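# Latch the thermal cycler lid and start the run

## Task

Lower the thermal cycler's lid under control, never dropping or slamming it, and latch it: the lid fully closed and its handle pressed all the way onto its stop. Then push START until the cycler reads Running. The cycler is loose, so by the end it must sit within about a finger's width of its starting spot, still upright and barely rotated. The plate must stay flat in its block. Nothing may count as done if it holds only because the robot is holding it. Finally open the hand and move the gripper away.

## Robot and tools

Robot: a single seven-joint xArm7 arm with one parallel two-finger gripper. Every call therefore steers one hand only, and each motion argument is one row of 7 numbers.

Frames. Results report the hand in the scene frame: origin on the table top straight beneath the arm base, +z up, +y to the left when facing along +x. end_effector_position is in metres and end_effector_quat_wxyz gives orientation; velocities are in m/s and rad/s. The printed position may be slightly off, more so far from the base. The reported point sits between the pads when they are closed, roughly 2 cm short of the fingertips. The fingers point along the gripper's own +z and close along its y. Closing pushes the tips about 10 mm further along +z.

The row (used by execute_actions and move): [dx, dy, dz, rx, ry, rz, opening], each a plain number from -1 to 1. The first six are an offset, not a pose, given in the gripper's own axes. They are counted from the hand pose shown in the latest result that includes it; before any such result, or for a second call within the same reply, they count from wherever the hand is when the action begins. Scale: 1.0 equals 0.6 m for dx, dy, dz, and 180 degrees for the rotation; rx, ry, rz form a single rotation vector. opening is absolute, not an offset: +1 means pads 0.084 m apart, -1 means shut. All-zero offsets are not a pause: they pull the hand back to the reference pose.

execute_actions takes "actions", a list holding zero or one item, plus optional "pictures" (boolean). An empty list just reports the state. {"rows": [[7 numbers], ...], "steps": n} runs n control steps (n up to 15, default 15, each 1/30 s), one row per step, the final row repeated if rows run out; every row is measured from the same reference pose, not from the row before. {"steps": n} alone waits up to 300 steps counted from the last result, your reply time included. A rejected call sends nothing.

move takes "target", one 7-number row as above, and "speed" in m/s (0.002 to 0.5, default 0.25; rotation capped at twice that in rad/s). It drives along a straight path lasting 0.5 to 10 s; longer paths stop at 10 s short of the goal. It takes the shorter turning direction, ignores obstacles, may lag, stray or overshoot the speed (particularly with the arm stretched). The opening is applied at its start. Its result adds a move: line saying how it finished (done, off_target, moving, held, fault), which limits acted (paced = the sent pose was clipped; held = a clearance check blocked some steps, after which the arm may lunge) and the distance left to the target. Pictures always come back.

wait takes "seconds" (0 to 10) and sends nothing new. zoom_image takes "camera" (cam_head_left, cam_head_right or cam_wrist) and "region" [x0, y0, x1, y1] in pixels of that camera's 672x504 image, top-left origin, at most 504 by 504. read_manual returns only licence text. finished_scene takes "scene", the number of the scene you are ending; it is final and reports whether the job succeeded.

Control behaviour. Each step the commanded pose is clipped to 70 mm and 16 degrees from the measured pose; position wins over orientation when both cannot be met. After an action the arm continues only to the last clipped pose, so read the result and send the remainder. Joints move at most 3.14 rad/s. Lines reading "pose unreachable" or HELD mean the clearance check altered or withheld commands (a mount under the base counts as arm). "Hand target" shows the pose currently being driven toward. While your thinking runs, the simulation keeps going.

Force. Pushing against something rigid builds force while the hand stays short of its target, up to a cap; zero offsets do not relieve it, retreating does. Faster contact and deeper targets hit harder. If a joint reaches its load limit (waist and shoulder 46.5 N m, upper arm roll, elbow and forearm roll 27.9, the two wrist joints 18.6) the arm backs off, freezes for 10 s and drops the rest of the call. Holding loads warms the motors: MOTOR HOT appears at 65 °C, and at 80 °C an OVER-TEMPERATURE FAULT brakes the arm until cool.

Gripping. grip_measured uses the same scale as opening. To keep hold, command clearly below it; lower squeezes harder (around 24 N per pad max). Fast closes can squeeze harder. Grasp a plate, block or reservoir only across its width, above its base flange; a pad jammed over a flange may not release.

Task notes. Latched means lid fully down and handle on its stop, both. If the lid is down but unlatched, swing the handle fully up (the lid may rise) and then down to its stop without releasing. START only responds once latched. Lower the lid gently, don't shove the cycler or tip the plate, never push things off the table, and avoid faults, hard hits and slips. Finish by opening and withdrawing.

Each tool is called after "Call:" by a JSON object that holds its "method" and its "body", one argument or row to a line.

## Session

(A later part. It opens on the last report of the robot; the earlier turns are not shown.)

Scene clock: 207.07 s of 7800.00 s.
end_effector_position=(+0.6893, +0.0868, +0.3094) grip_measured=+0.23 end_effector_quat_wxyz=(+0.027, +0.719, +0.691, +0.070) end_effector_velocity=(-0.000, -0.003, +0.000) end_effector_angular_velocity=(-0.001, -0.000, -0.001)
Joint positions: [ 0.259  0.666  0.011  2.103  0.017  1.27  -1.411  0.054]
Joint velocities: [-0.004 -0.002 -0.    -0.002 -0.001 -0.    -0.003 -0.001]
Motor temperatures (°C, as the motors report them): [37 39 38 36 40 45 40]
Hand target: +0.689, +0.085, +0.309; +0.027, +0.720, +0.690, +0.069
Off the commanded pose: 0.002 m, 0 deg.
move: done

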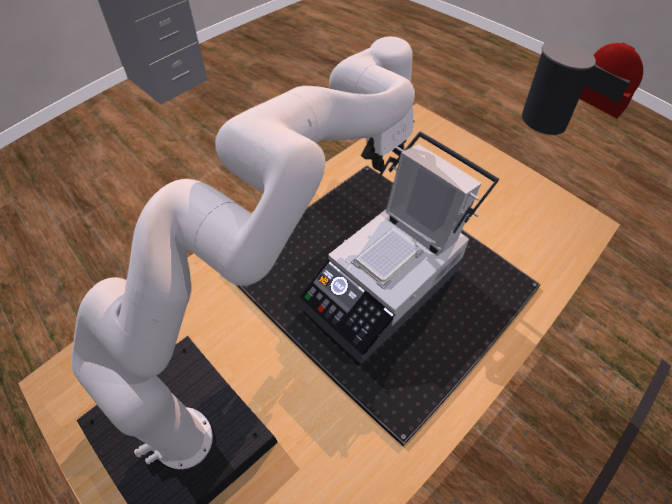

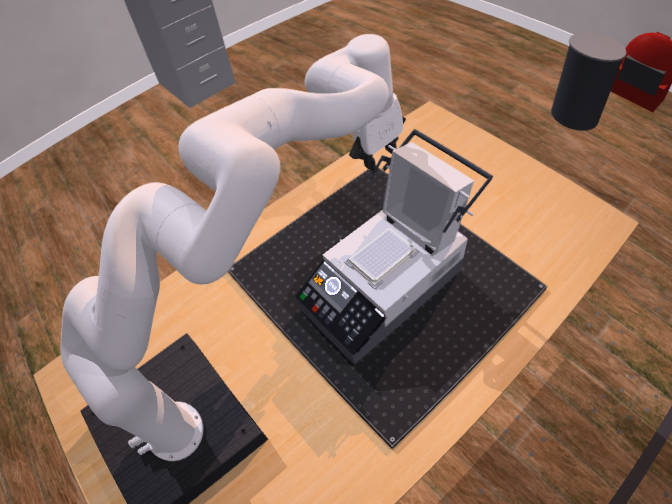

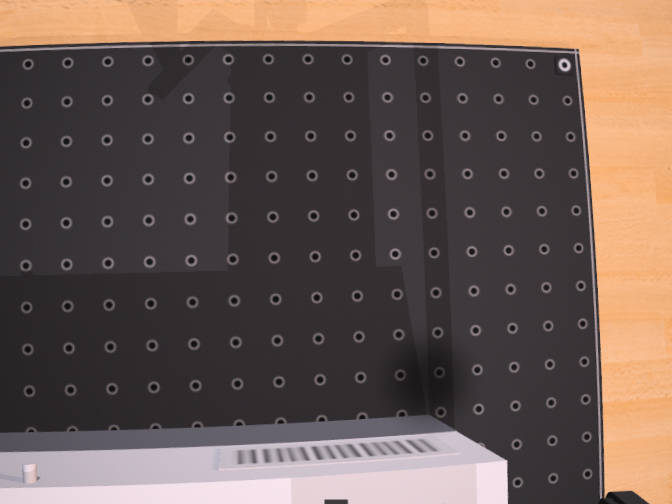

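Call:
{"method": "move", "body": {
  "target": [0,0.004,-0.014,0,0,0,-1],
  "speed": 0.01
}}

Call:
{"method": "zoom_image", "body": {
  "camera": "cam_head_left",
  "region": [340,110,500,270]
}}

Scene clock: 209.77 s of 7800.00 s.
end_effector_position=(+0.6913, +0.0842, +0.3193) grip_measured=+0.02 end_effector_quat_wxyz=(+0.029, +0.720, +0.690, +0.071) end_effector_velocity=(-0.000, +0.001, -0.001) end_effector_angular_velocity=(+0.002, +0.003, +0.001)
Joint positions: [ 0.258  0.675  0.008  2.147  0.017  1.301 -1.412  0.045]
Joint velocities: [ 0.002  0.002 -0.    -0.     0.002  0.001  0.     0.   ]
Motor temperatures (°C, as the motors report them): [37 39 38 36 40 46 40]
Hand target: +0.691, +0.086, +0.318; +0.027, +0.719, +0.691, +0.070
Off the commanded pose: 0.003 m, 0 deg.
move: done

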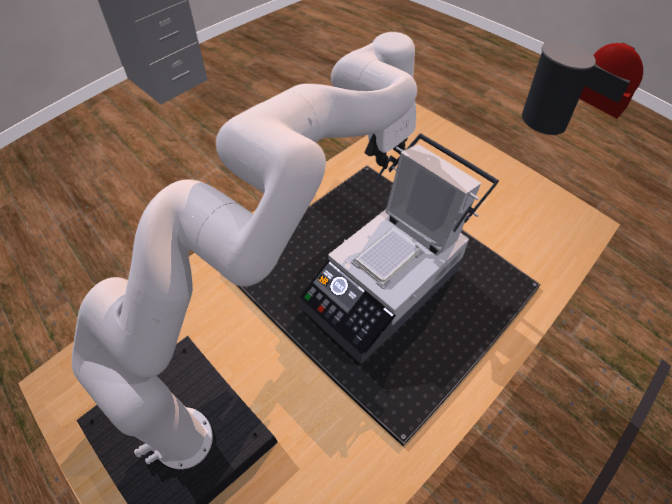

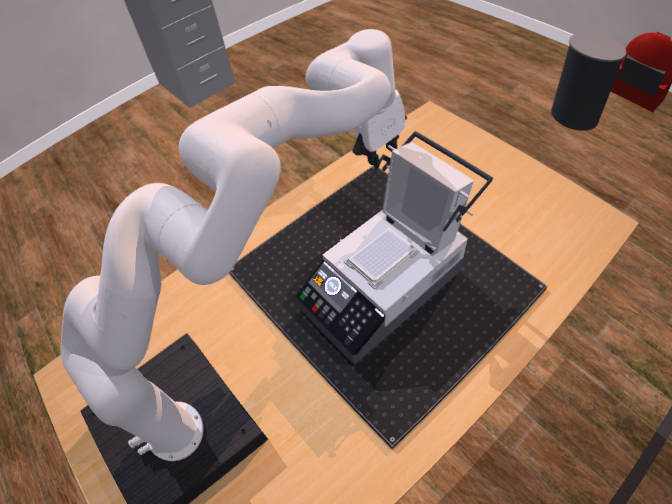

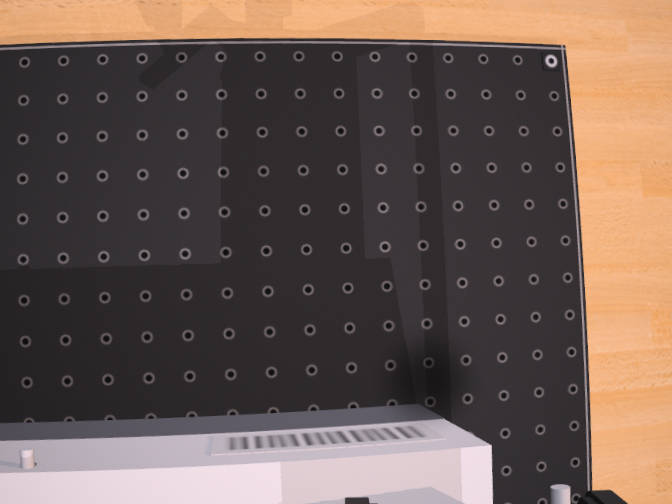

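Region (340, 110, 500, 270) of cam_head_left's 672x504 image, scaled by 3.150, with more detail than that image has.

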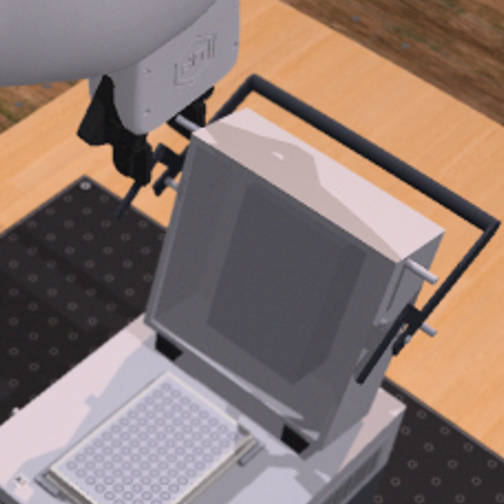

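Call:
{"method": "move", "body": {
  "target": [-0.004,0,-0.012,0,0,0,-1],
  "speed": 0.01
}}

Call:
{"method": "zoom_image", "body": {
  "camera": "cam_head_left",
  "region": [340,110,500,270]
}}

Scene clock: 212.83 s of 7800.00 s.
end_effector_position=(+0.6923, +0.0826, +0.3334) grip_measured=-0.88 end_effector_quat_wxyz=(+0.033, +0.719, +0.690, +0.077) end_effector_velocity=(-0.000, -0.001, -0.001) end_effector_angular_velocity=(-0.001, +0.003, -0.002)
Joint positions: [ 0.255  0.668  0.01   2.17   0.018  1.317 -1.416  0.005]
Joint velocities: [-0.001  0.001 -0.     0.001 -0.001  0.003  0.001 -0.   ]
Motor temperatures (°C, as the motors report them): [37 39 38 36 40 46 40]
Hand target: +0.690, +0.081, +0.326; +0.029, +0.720, +0.690, +0.071
Off the commanded pose: 0.008 m, 1 deg.
move: off_target

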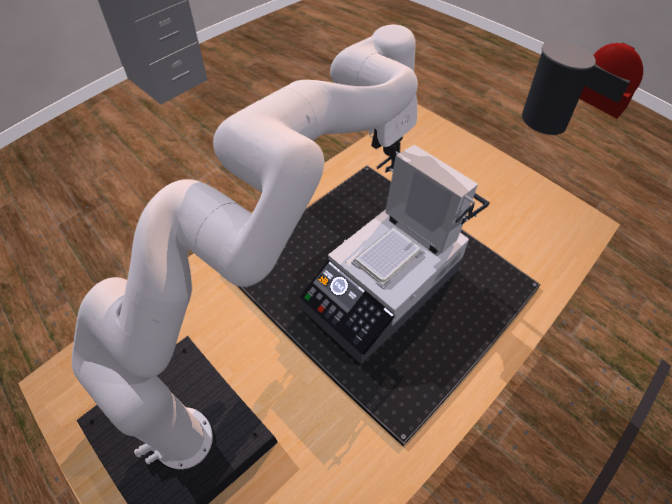

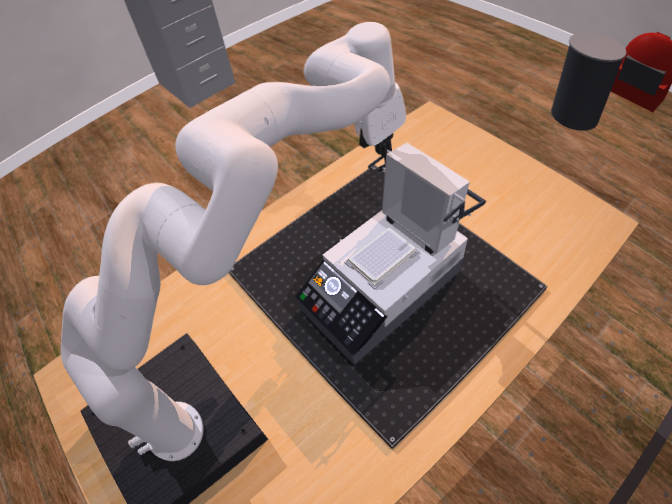

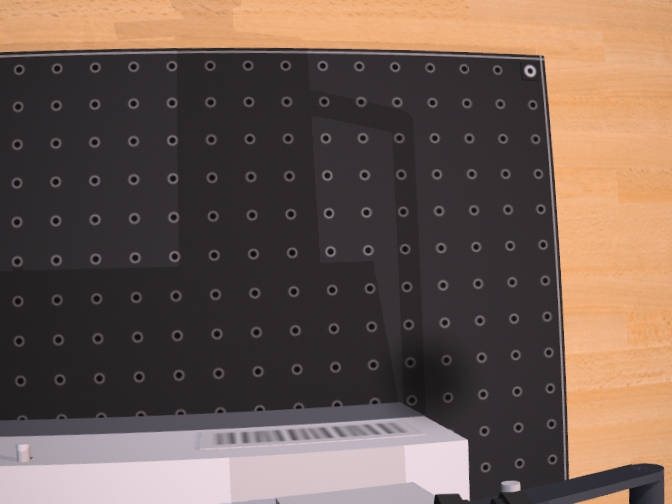

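Region (340, 110, 500, 270) of cam_head_left's 672x504 image, scaled by 3.150, with more detail than that image has.

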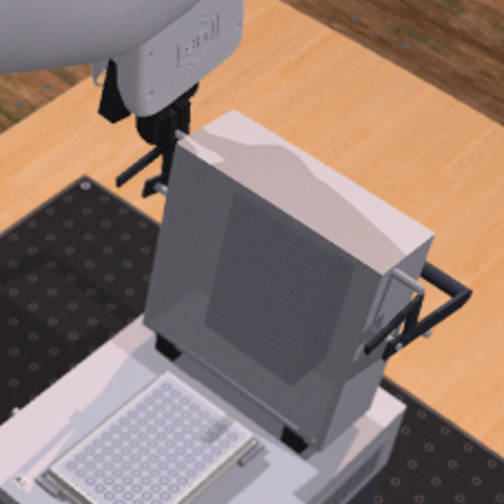

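Call:
{"method": "move", "body": {
  "target": [-0.006,0.005,0.015,0,0,0,-0.55],
  "speed": 0.02
}}

Call:
{"method": "move", "body": {
  "target": [0,0,0,0,0,0,-1]
}}

Call:
{"method": "zoom_image", "body": {
  "camera": "cam_head_left",
  "region": [340,110,500,270]
}}

Scene clock: 217.70 s of 7800.00 s.
end_effector_position=(+0.6985, +0.0782, +0.3316) grip_measured=-0.56 end_effector_quat_wxyz=(+0.037, +0.719, +0.689, +0.081) end_effector_velocity=(+0.001, +0.000, +0.000) end_effector_angular_velocity=(+0.001, -0.002, +0.001)
Joint positions: [ 0.249  0.681  0.007  2.183  0.019  1.304 -1.422  0.019]
Joint velocities: [ 0.001  0.003 -0.001  0.004  0.001 -0.001 -0.001  0.   ]
Motor temperatures (°C, as the motors report them): [37 39 38 36 40 46 40]
Hand target: +0.697, +0.079, +0.325; +0.033, +0.719, +0.690, +0.077
Off the commanded pose: 0.007 m, 1 deg.
After step 90, 1.17 s passed at rest.
move: off_target

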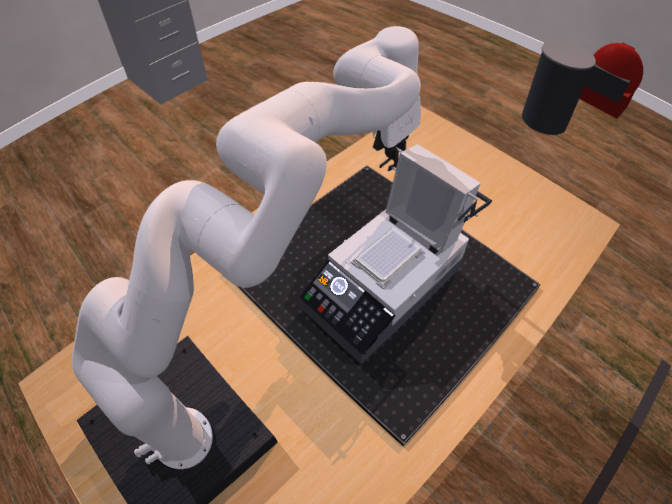

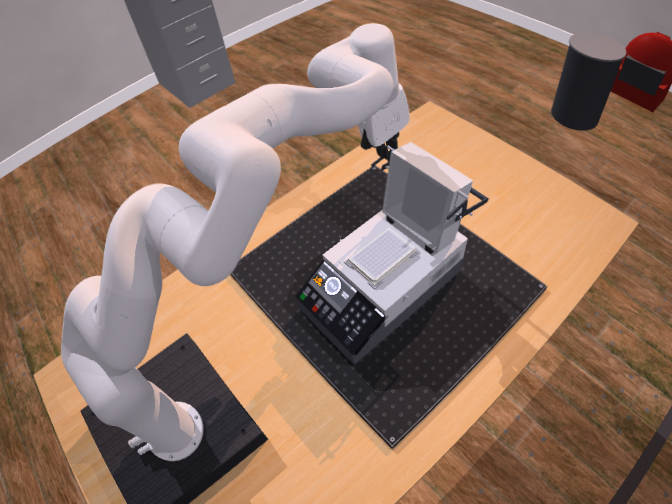

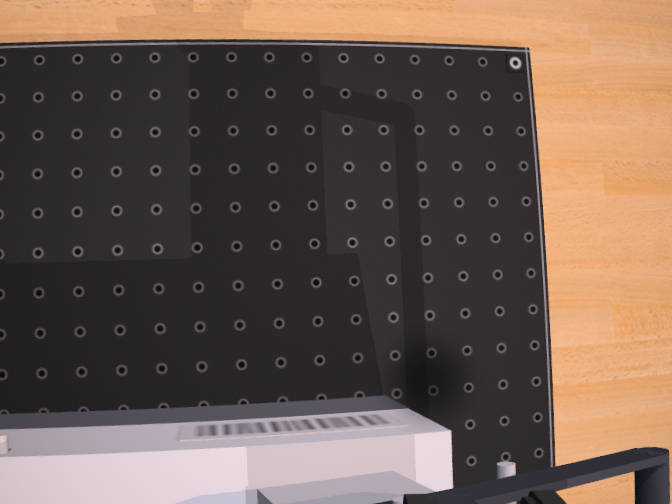

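Scene clock: 218.20 s of 7800.00 s.
end_effector_position=(+0.6991, +0.0780, +0.3330) grip_measured=-0.88 end_effector_quat_wxyz=(+0.038, +0.719, +0.689, +0.083) end_effector_velocity=(-0.000, +0.001, -0.000) end_effector_angular_velocity=(+0.000, +0.001, +0.000)
Joint positions: [ 0.249  0.681  0.007  2.186  0.019  1.304 -1.422  0.005]
Joint velocities: [ 0.001  0.     0.    -0.    -0.     0.     0.001  0.   ]
Motor temperatures (°C, as the motors report them): [37 39 38 36 40 46 40]
Hand target: +0.698, +0.078, +0.332; +0.037, +0.719, +0.689, +0.081
Off the commanded pose: 0.002 m, 0 deg.
move: done

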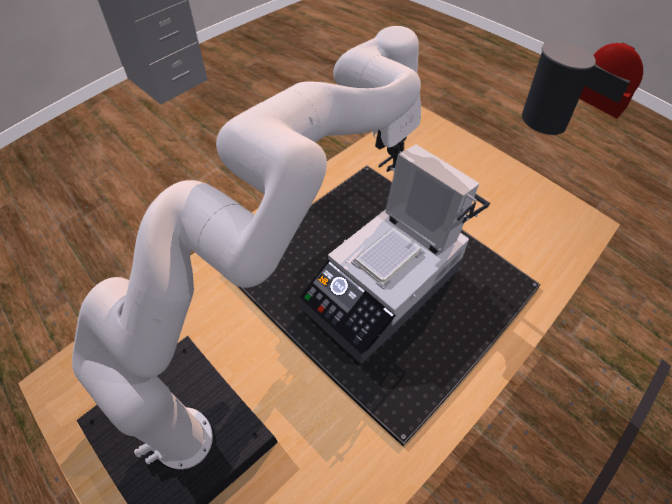

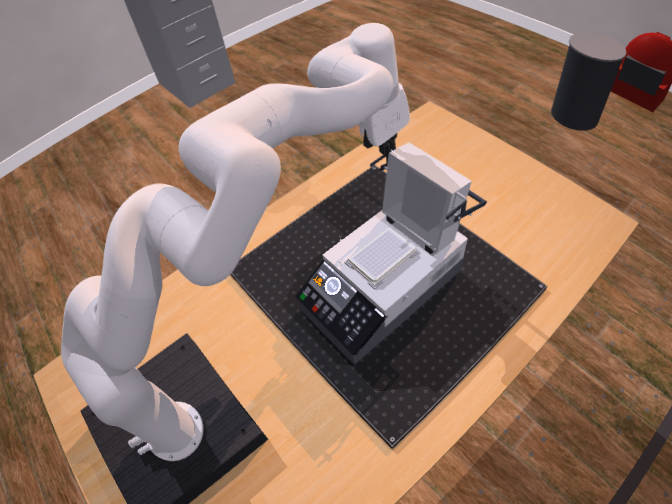

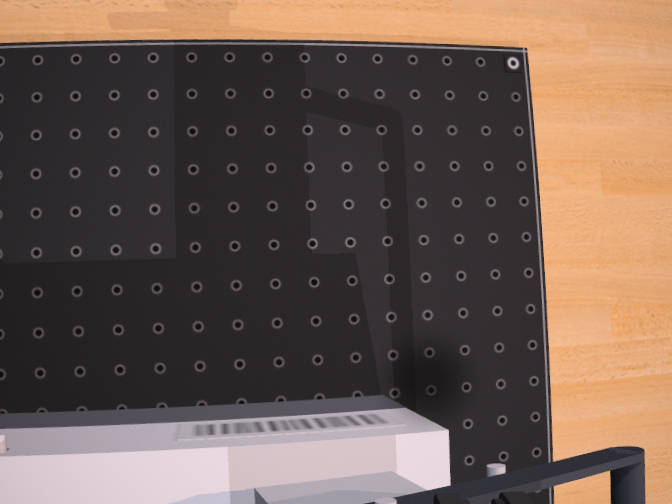

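Region (340, 110, 500, 270) of cam_head_left's 672x504 image, scaled by 3.150, with more detail than that image has.

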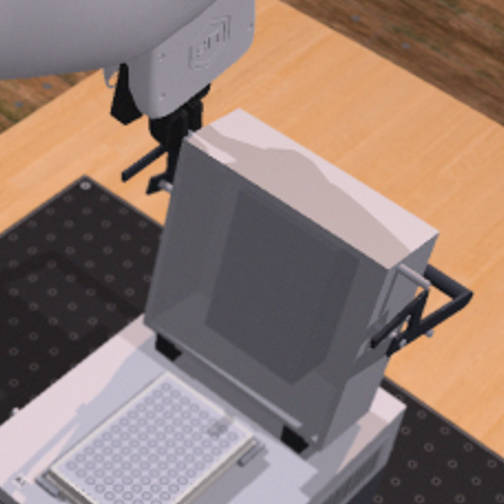

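Call:
{"method": "move", "body": {
  "target": [0.016,0,-0.002,0,0,0,-0.45],
  "speed": 0.02
}}

Call:
{"method": "move", "body": {
  "target": [0,-0.002,0.022,0.02,0,0,-0.45],
  "speed": 0.02
}}

Call:
{"method": "move", "body": {
  "target": [0,0,0,0,0,0,-1]
}}

Call:
{"method": "zoom_image", "body": {
  "camera": "cam_head_left",
  "region": [340,110,500,270]
}}

Scene clock: 220.73 s of 7800.00 s.
end_effector_position=(+0.6988, +0.0876, +0.3335) grip_measured=-0.46 end_effector_quat_wxyz=(+0.037, +0.719, +0.689, +0.082) end_effector_velocity=(+0.001, -0.000, +0.001) end_effector_angular_velocity=(-0.000, -0.002, -0.002)
Joint positions: [ 0.263  0.692  0.008  2.205  0.016  1.315 -1.407  0.024]
Joint velocities: [ 0.     0.002 -0.001  0.004 -0.001  0.     0.002 -0.   ]
Motor temperatures (°C, as the motors report them): [37 39 38 35 40 46 40]
Hand target: +0.699, +0.088, +0.335; +0.038, +0.719, +0.689, +0.083
Off the commanded pose: 0.001 m, 0 deg.
move: done

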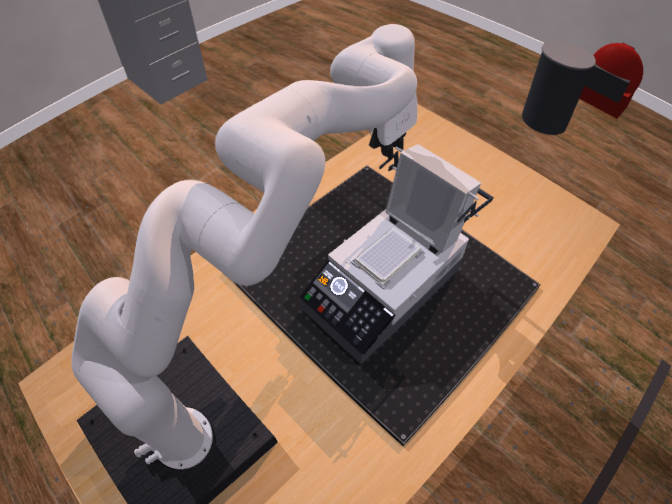

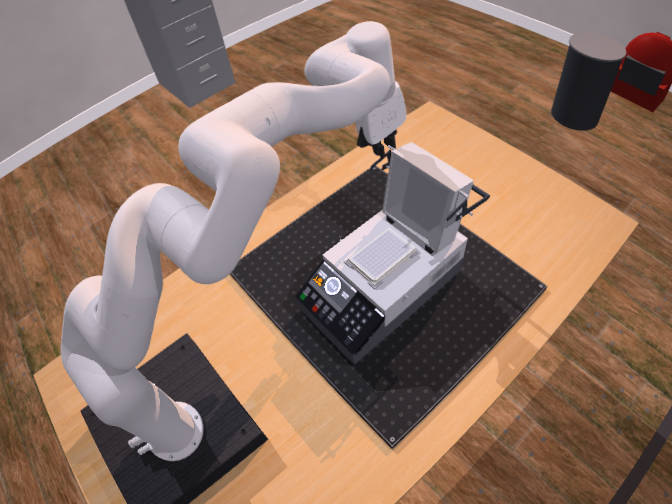

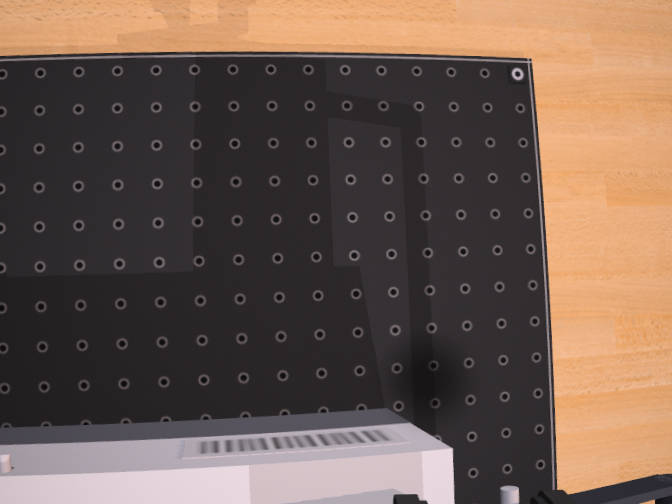

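Scene clock: 222.53 s of 7800.00 s.
end_effector_position=(+0.7009, +0.0884, +0.3302) grip_measured=-0.46 end_effector_quat_wxyz=(+0.019, +0.719, +0.691, +0.067) end_effector_velocity=(+0.000, +0.000, -0.000) end_effector_angular_velocity=(-0.000, +0.004, +0.001)
Joint positions: [ 0.258  0.792  0.013  2.381  0.023  1.435 -1.41   0.024]
Joint velocities: [ 0.     0.013  0.     0.022 -0.     0.013 -0.     0.   ]
Motor temperatures (°C, as the motors report them): [37 39 38 35 40 46 40]
Hand target: +0.700, +0.088, +0.320; +0.014, +0.720, +0.692, +0.060
Off the commanded pose: 0.010 m, 1 deg.
move: off_target

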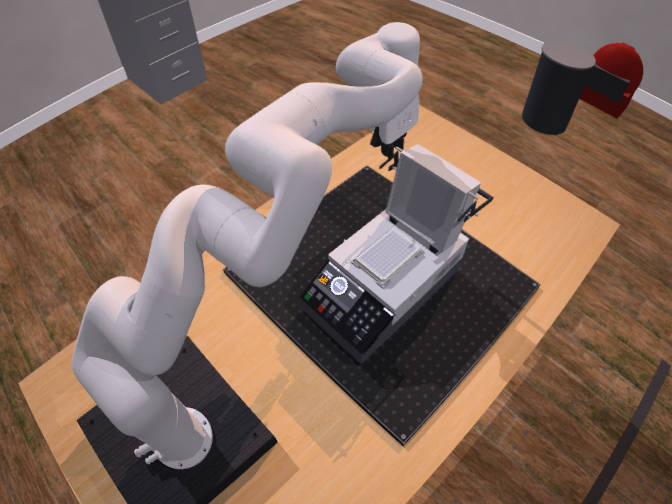

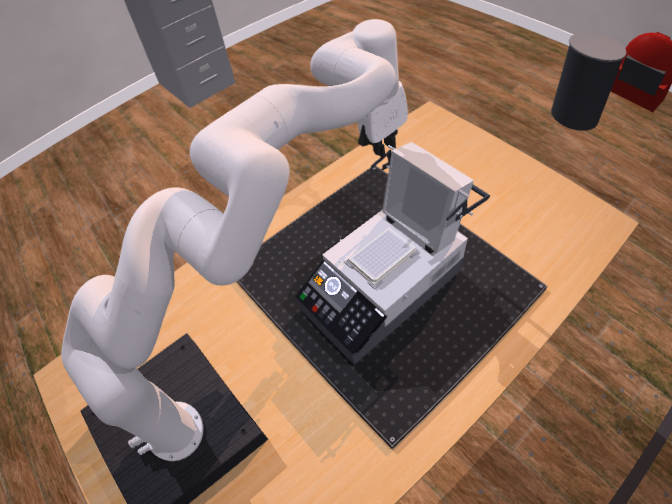

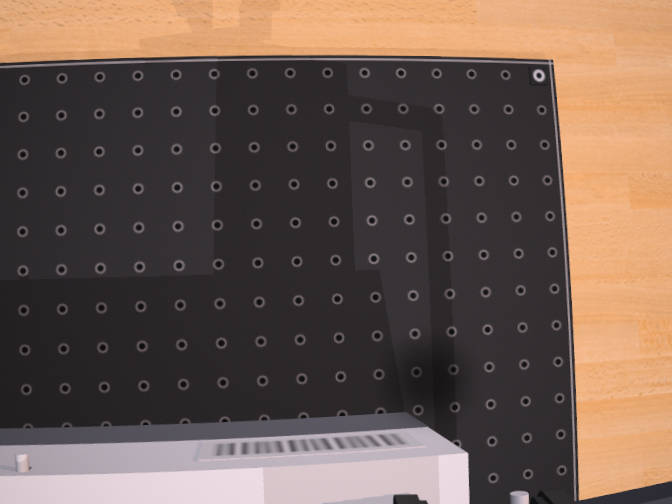

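Scene clock: 223.03 s of 7800.00 s.
end_effector_position=(+0.7018, +0.0888, +0.3327) grip_measured=-0.89 end_effector_quat_wxyz=(+0.021, +0.719, +0.691, +0.069) end_effector_velocity=(-0.001, -0.001, +0.001) end_effector_angular_velocity=(-0.001, +0.003, -0.001)
Joint positions: [ 0.258  0.792  0.013  2.385  0.023  1.435 -1.41   0.005]
Joint velocities: [-0.     0.    -0.001  0.003  0.     0.006  0.    -0.   ]
Motor temperatures (°C, as the motors report them): [37 39 38 35 40 46 40]
Hand target: +0.701, +0.088, +0.330; +0.019, +0.719, +0.691, +0.067
Off the commanded pose: 0.003 m, 0 deg.
move: done

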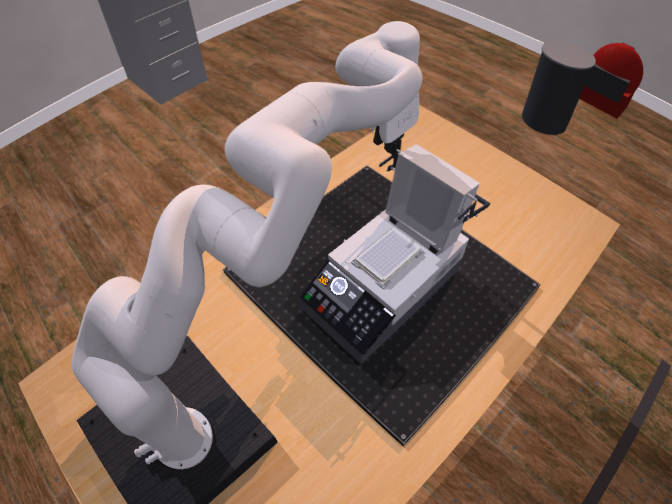

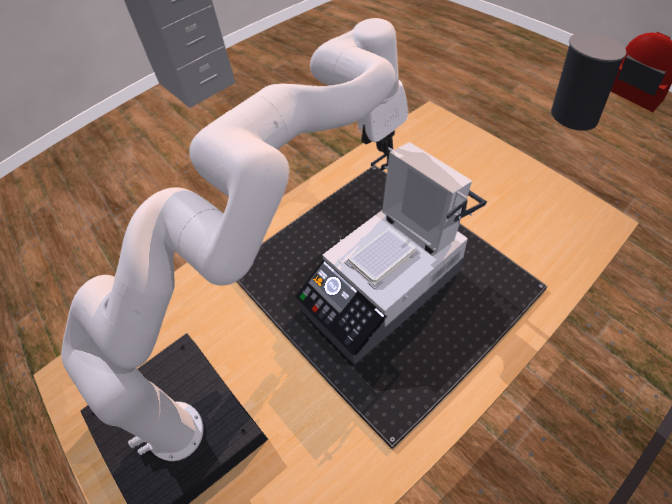

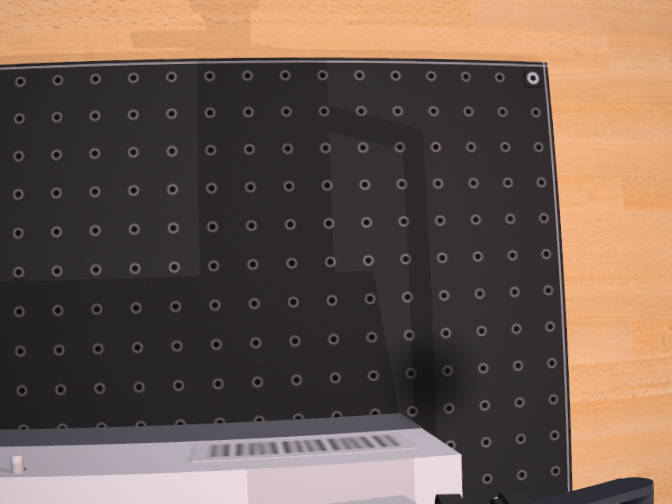

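Region (340, 110, 500, 270) of cam_head_left's 672x504 image, scaled by 3.150, with more detail than that image has.

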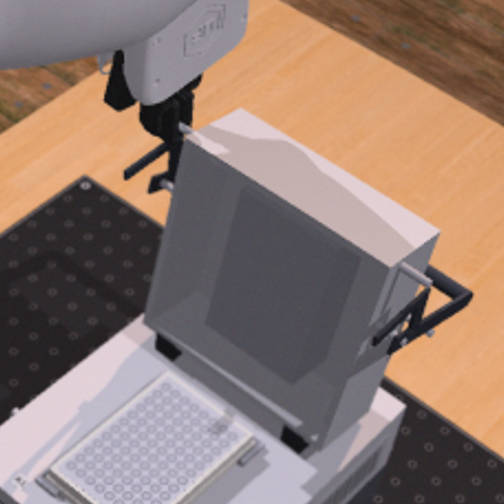

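Call:
{"method": "move", "body": {
  "target": [-0.004,-0.08,-0.012,-0.04,0,0,-1],
  "speed": 0.03
}}

Scene clock: 228.83 s of 7800.00 s.
end_effector_position=(+0.6543, +0.0885, +0.3356) grip_measured=-0.89 end_effector_quat_wxyz=(+0.067, +0.716, +0.685, +0.113) end_effector_velocity=(-0.000, -0.000, +0.001) end_effector_angular_velocity=(-0.000, -0.007, -0.000)
Joint positions: [ 0.277  0.386  0.007  1.699  0.003  1.026 -1.39   0.005]
Joint velocities: [-0.    -0.008  0.    -0.012 -0.001 -0.011  0.001 -0.   ]
Motor temperatures (°C, as the motors report them): [37 39 38 35 40 46 40]
Hand target: +0.653, +0.088, +0.334; +0.066, +0.716, +0.685, +0.112
Off the commanded pose: 0.002 m, 0 deg.
After step 90, 0.40 s passed at rest.
move: done

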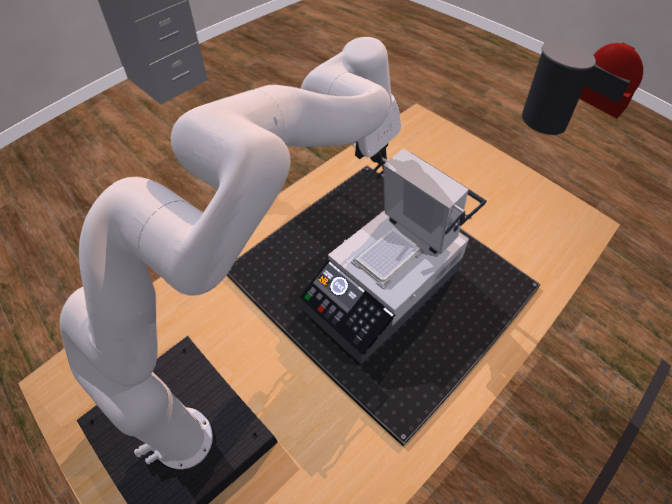

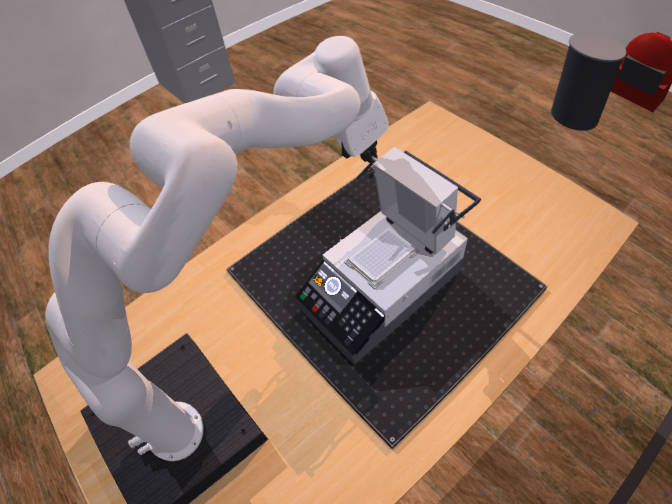

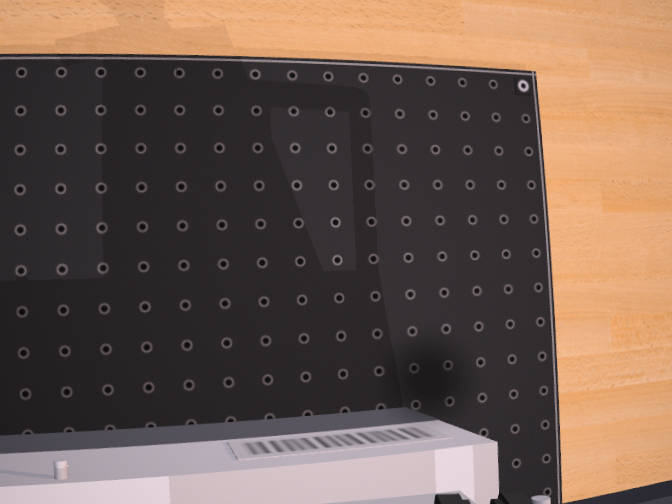

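Call:
{"method": "move", "body": {
  "target": [-0.006,-0.073,0.0,-0.05,0,0,-1],
  "speed": 0.03
}}

Call:
{"method": "move", "body": {
  "target": [-0.006,-0.07,0.008,-0.05,0,0,-1],
  "speed": 0.03
}}

Scene clock: 233.37 s of 7800.00 s.
end_effector_position=(+0.6134, +0.0877, +0.3275) grip_measured=-0.89 end_effector_quat_wxyz=(+0.125, +0.708, +0.674, +0.169) end_effector_velocity=(-0.001, -0.000, +0.000) end_effector_angular_velocity=(+0.000, -0.008, -0.001)
Joint positions: [ 0.298  0.145  0.002  1.269 -0.05   0.68  -1.336  0.005]
Joint velocities: [-0.    -0.006  0.    -0.011 -0.003 -0.012  0.003  0.   ]
Motor temperatures (°C, as the motors report them): [37 39 38 35 40 46 40]
Hand target: +0.612, +0.087, +0.325; +0.124, +0.709, +0.674, +0.166
Off the commanded pose: 0.004 m, 0 deg.
move: off_target

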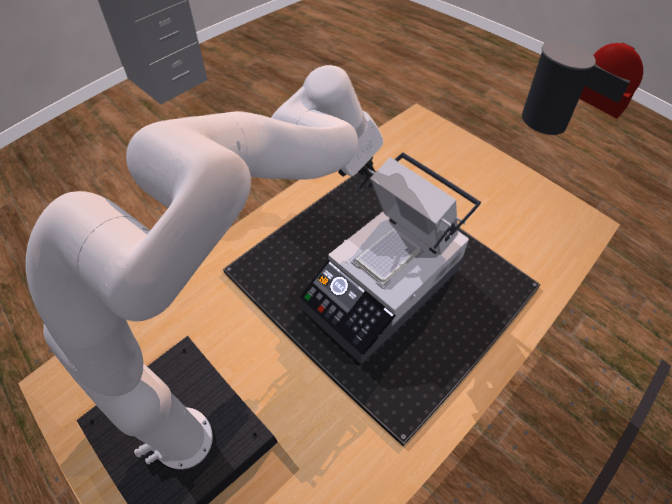

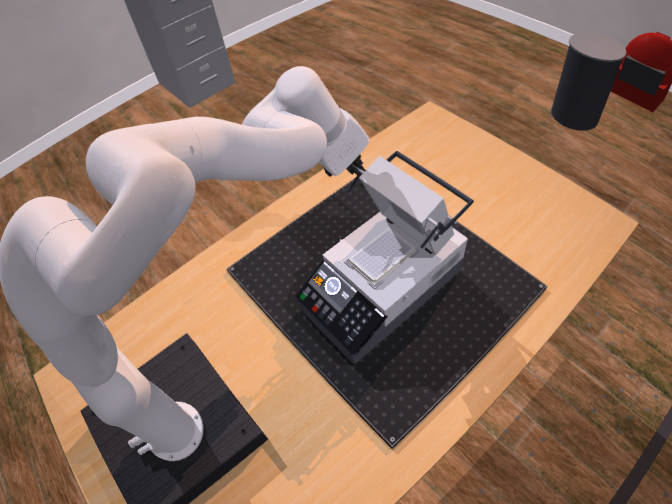

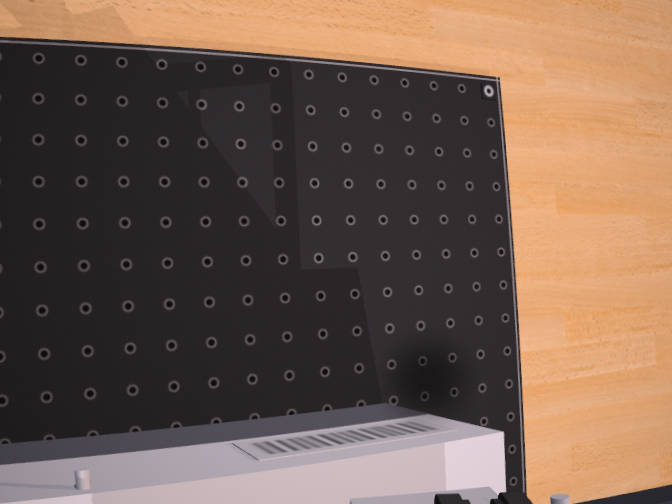

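Scene clock: 236.23 s of 7800.00 s.
end_effector_position=(+0.5794, +0.0874, +0.3118) grip_measured=-0.89 end_effector_quat_wxyz=(+0.183, +0.695, +0.658, +0.225) end_effector_velocity=(-0.001, -0.000, -0.000) end_effector_angular_velocity=(-0.000, -0.005, -0.002)
Joint positions: [ 0.309 -0.006 -0.005  0.945 -0.189  0.346 -1.201  0.005]
Joint velocities: [-0.001 -0.003  0.    -0.008 -0.01  -0.01   0.01   0.   ]
Motor temperatures (°C, as the motors report them): [37 39 38 35 40 45 40]
Hand target: +0.577, +0.087, +0.306; +0.180, +0.696, +0.659, +0.221
Off the commanded pose: 0.006 m, 1 deg.
move: off_target

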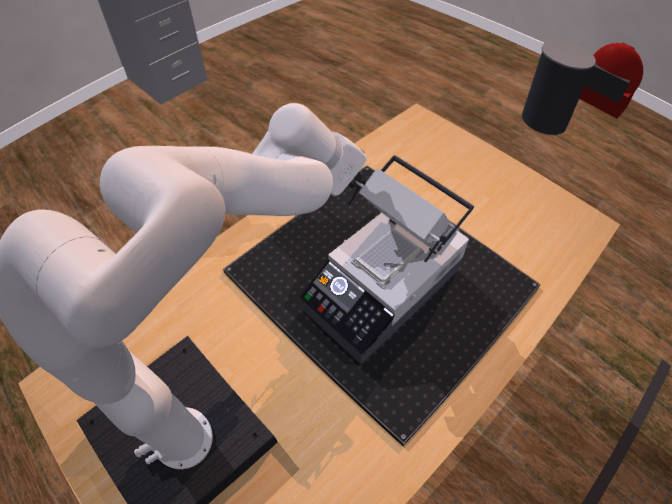

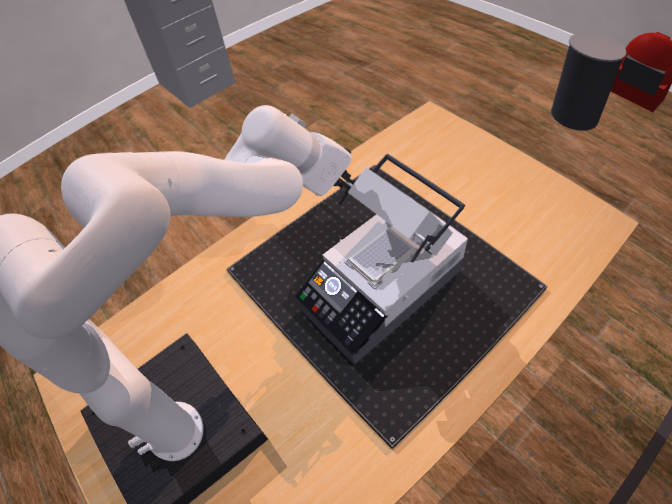

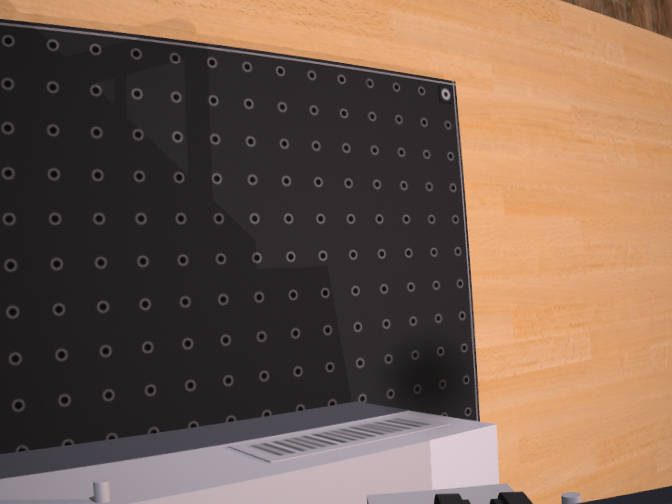

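Call:
{"method": "move", "body": {
  "target": [-0.003,-0.075,0.0,0.03,0,0,-1],
  "speed": 0.03
}}

Call:
{"method": "move", "body": {
  "target": [-0.003,-0.07,0.024,0.0,0,0,-1],
  "speed": 0.03
}}

Scene clock: 239.30 s of 7800.00 s.
end_effector_position=(+0.5411, +0.0879, +0.2843) grip_measured=-0.89 end_effector_quat_wxyz=(+0.149, +0.704, +0.668, +0.192) end_effector_velocity=(+0.001, -0.001, +0.003) end_effector_angular_velocity=(+0.001, -0.005, -0.001)
Joint positions: [ 0.32  -0.058 -0.002  0.856 -0.134  0.406 -1.237  0.005]
Joint velocities: [ 0.001 -0.003 -0.002  0.002  0.001 -0.    -0.002  0.   ]
Motor temperatures (°C, as the motors report them): [37 39 38 35 40 45 40]
Hand target: +0.542, +0.089, +0.287; +0.150, +0.703, +0.668, +0.194
Off the commanded pose: 0.003 m, 0 deg.
move: done

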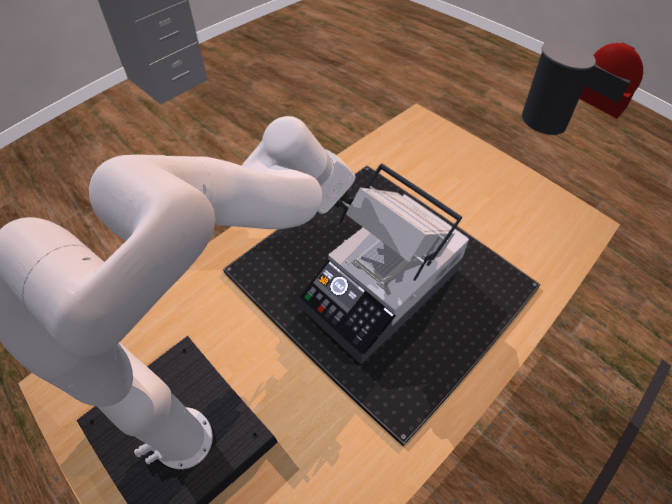

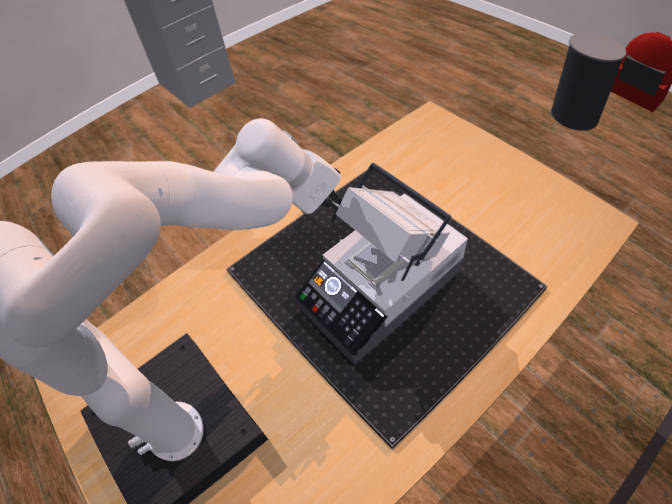

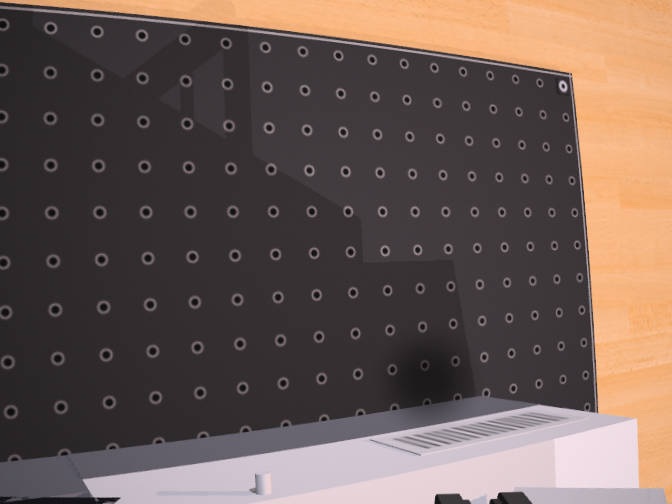

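Scene clock: 241.07 s of 7800.00 s.
end_effector_position=(+0.5109, +0.0886, +0.2521) grip_measured=-0.89 end_effector_quat_wxyz=(+0.149, +0.704, +0.667, +0.191) end_effector_velocity=(-0.000, +0.001, -0.000) end_effector_angular_velocity=(+0.001, -0.002, +0.000)
Joint positions: [ 0.315 -0.093  0.006  0.713 -0.187  0.299 -1.177  0.005]
Joint velocities: [ 0.     0.     0.001 -0.003 -0.003 -0.005  0.004  0.   ]
Motor temperatures (°C, as the motors report them): [37 39 38 35 40 45 40]
Hand target: +0.511, +0.089, +0.252; +0.149, +0.704, +0.668, +0.191
Off the commanded pose: 0.001 m, 0 deg.
move: done

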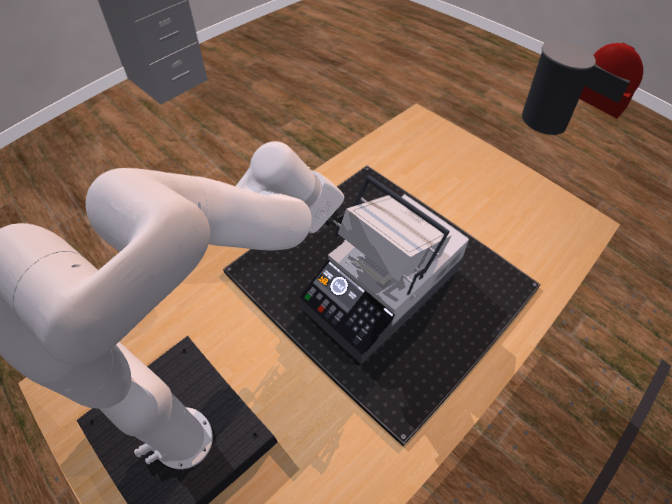

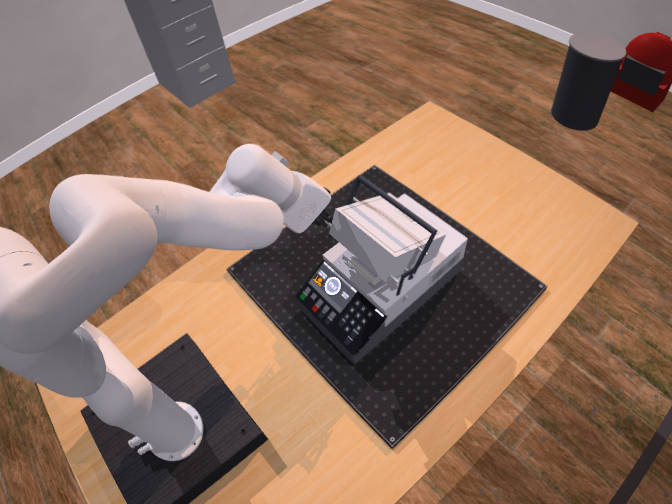

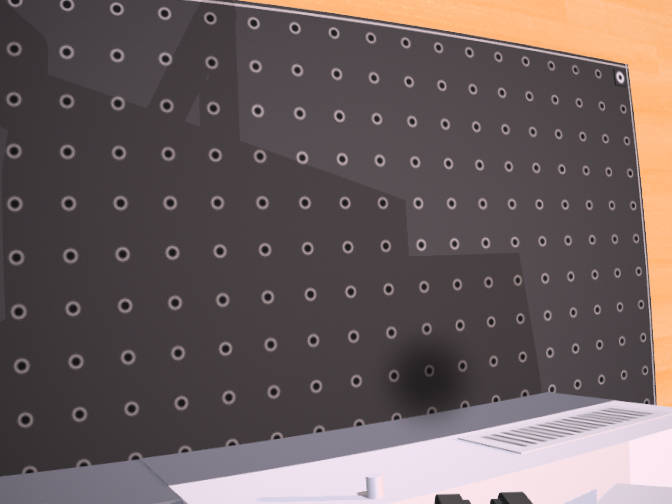

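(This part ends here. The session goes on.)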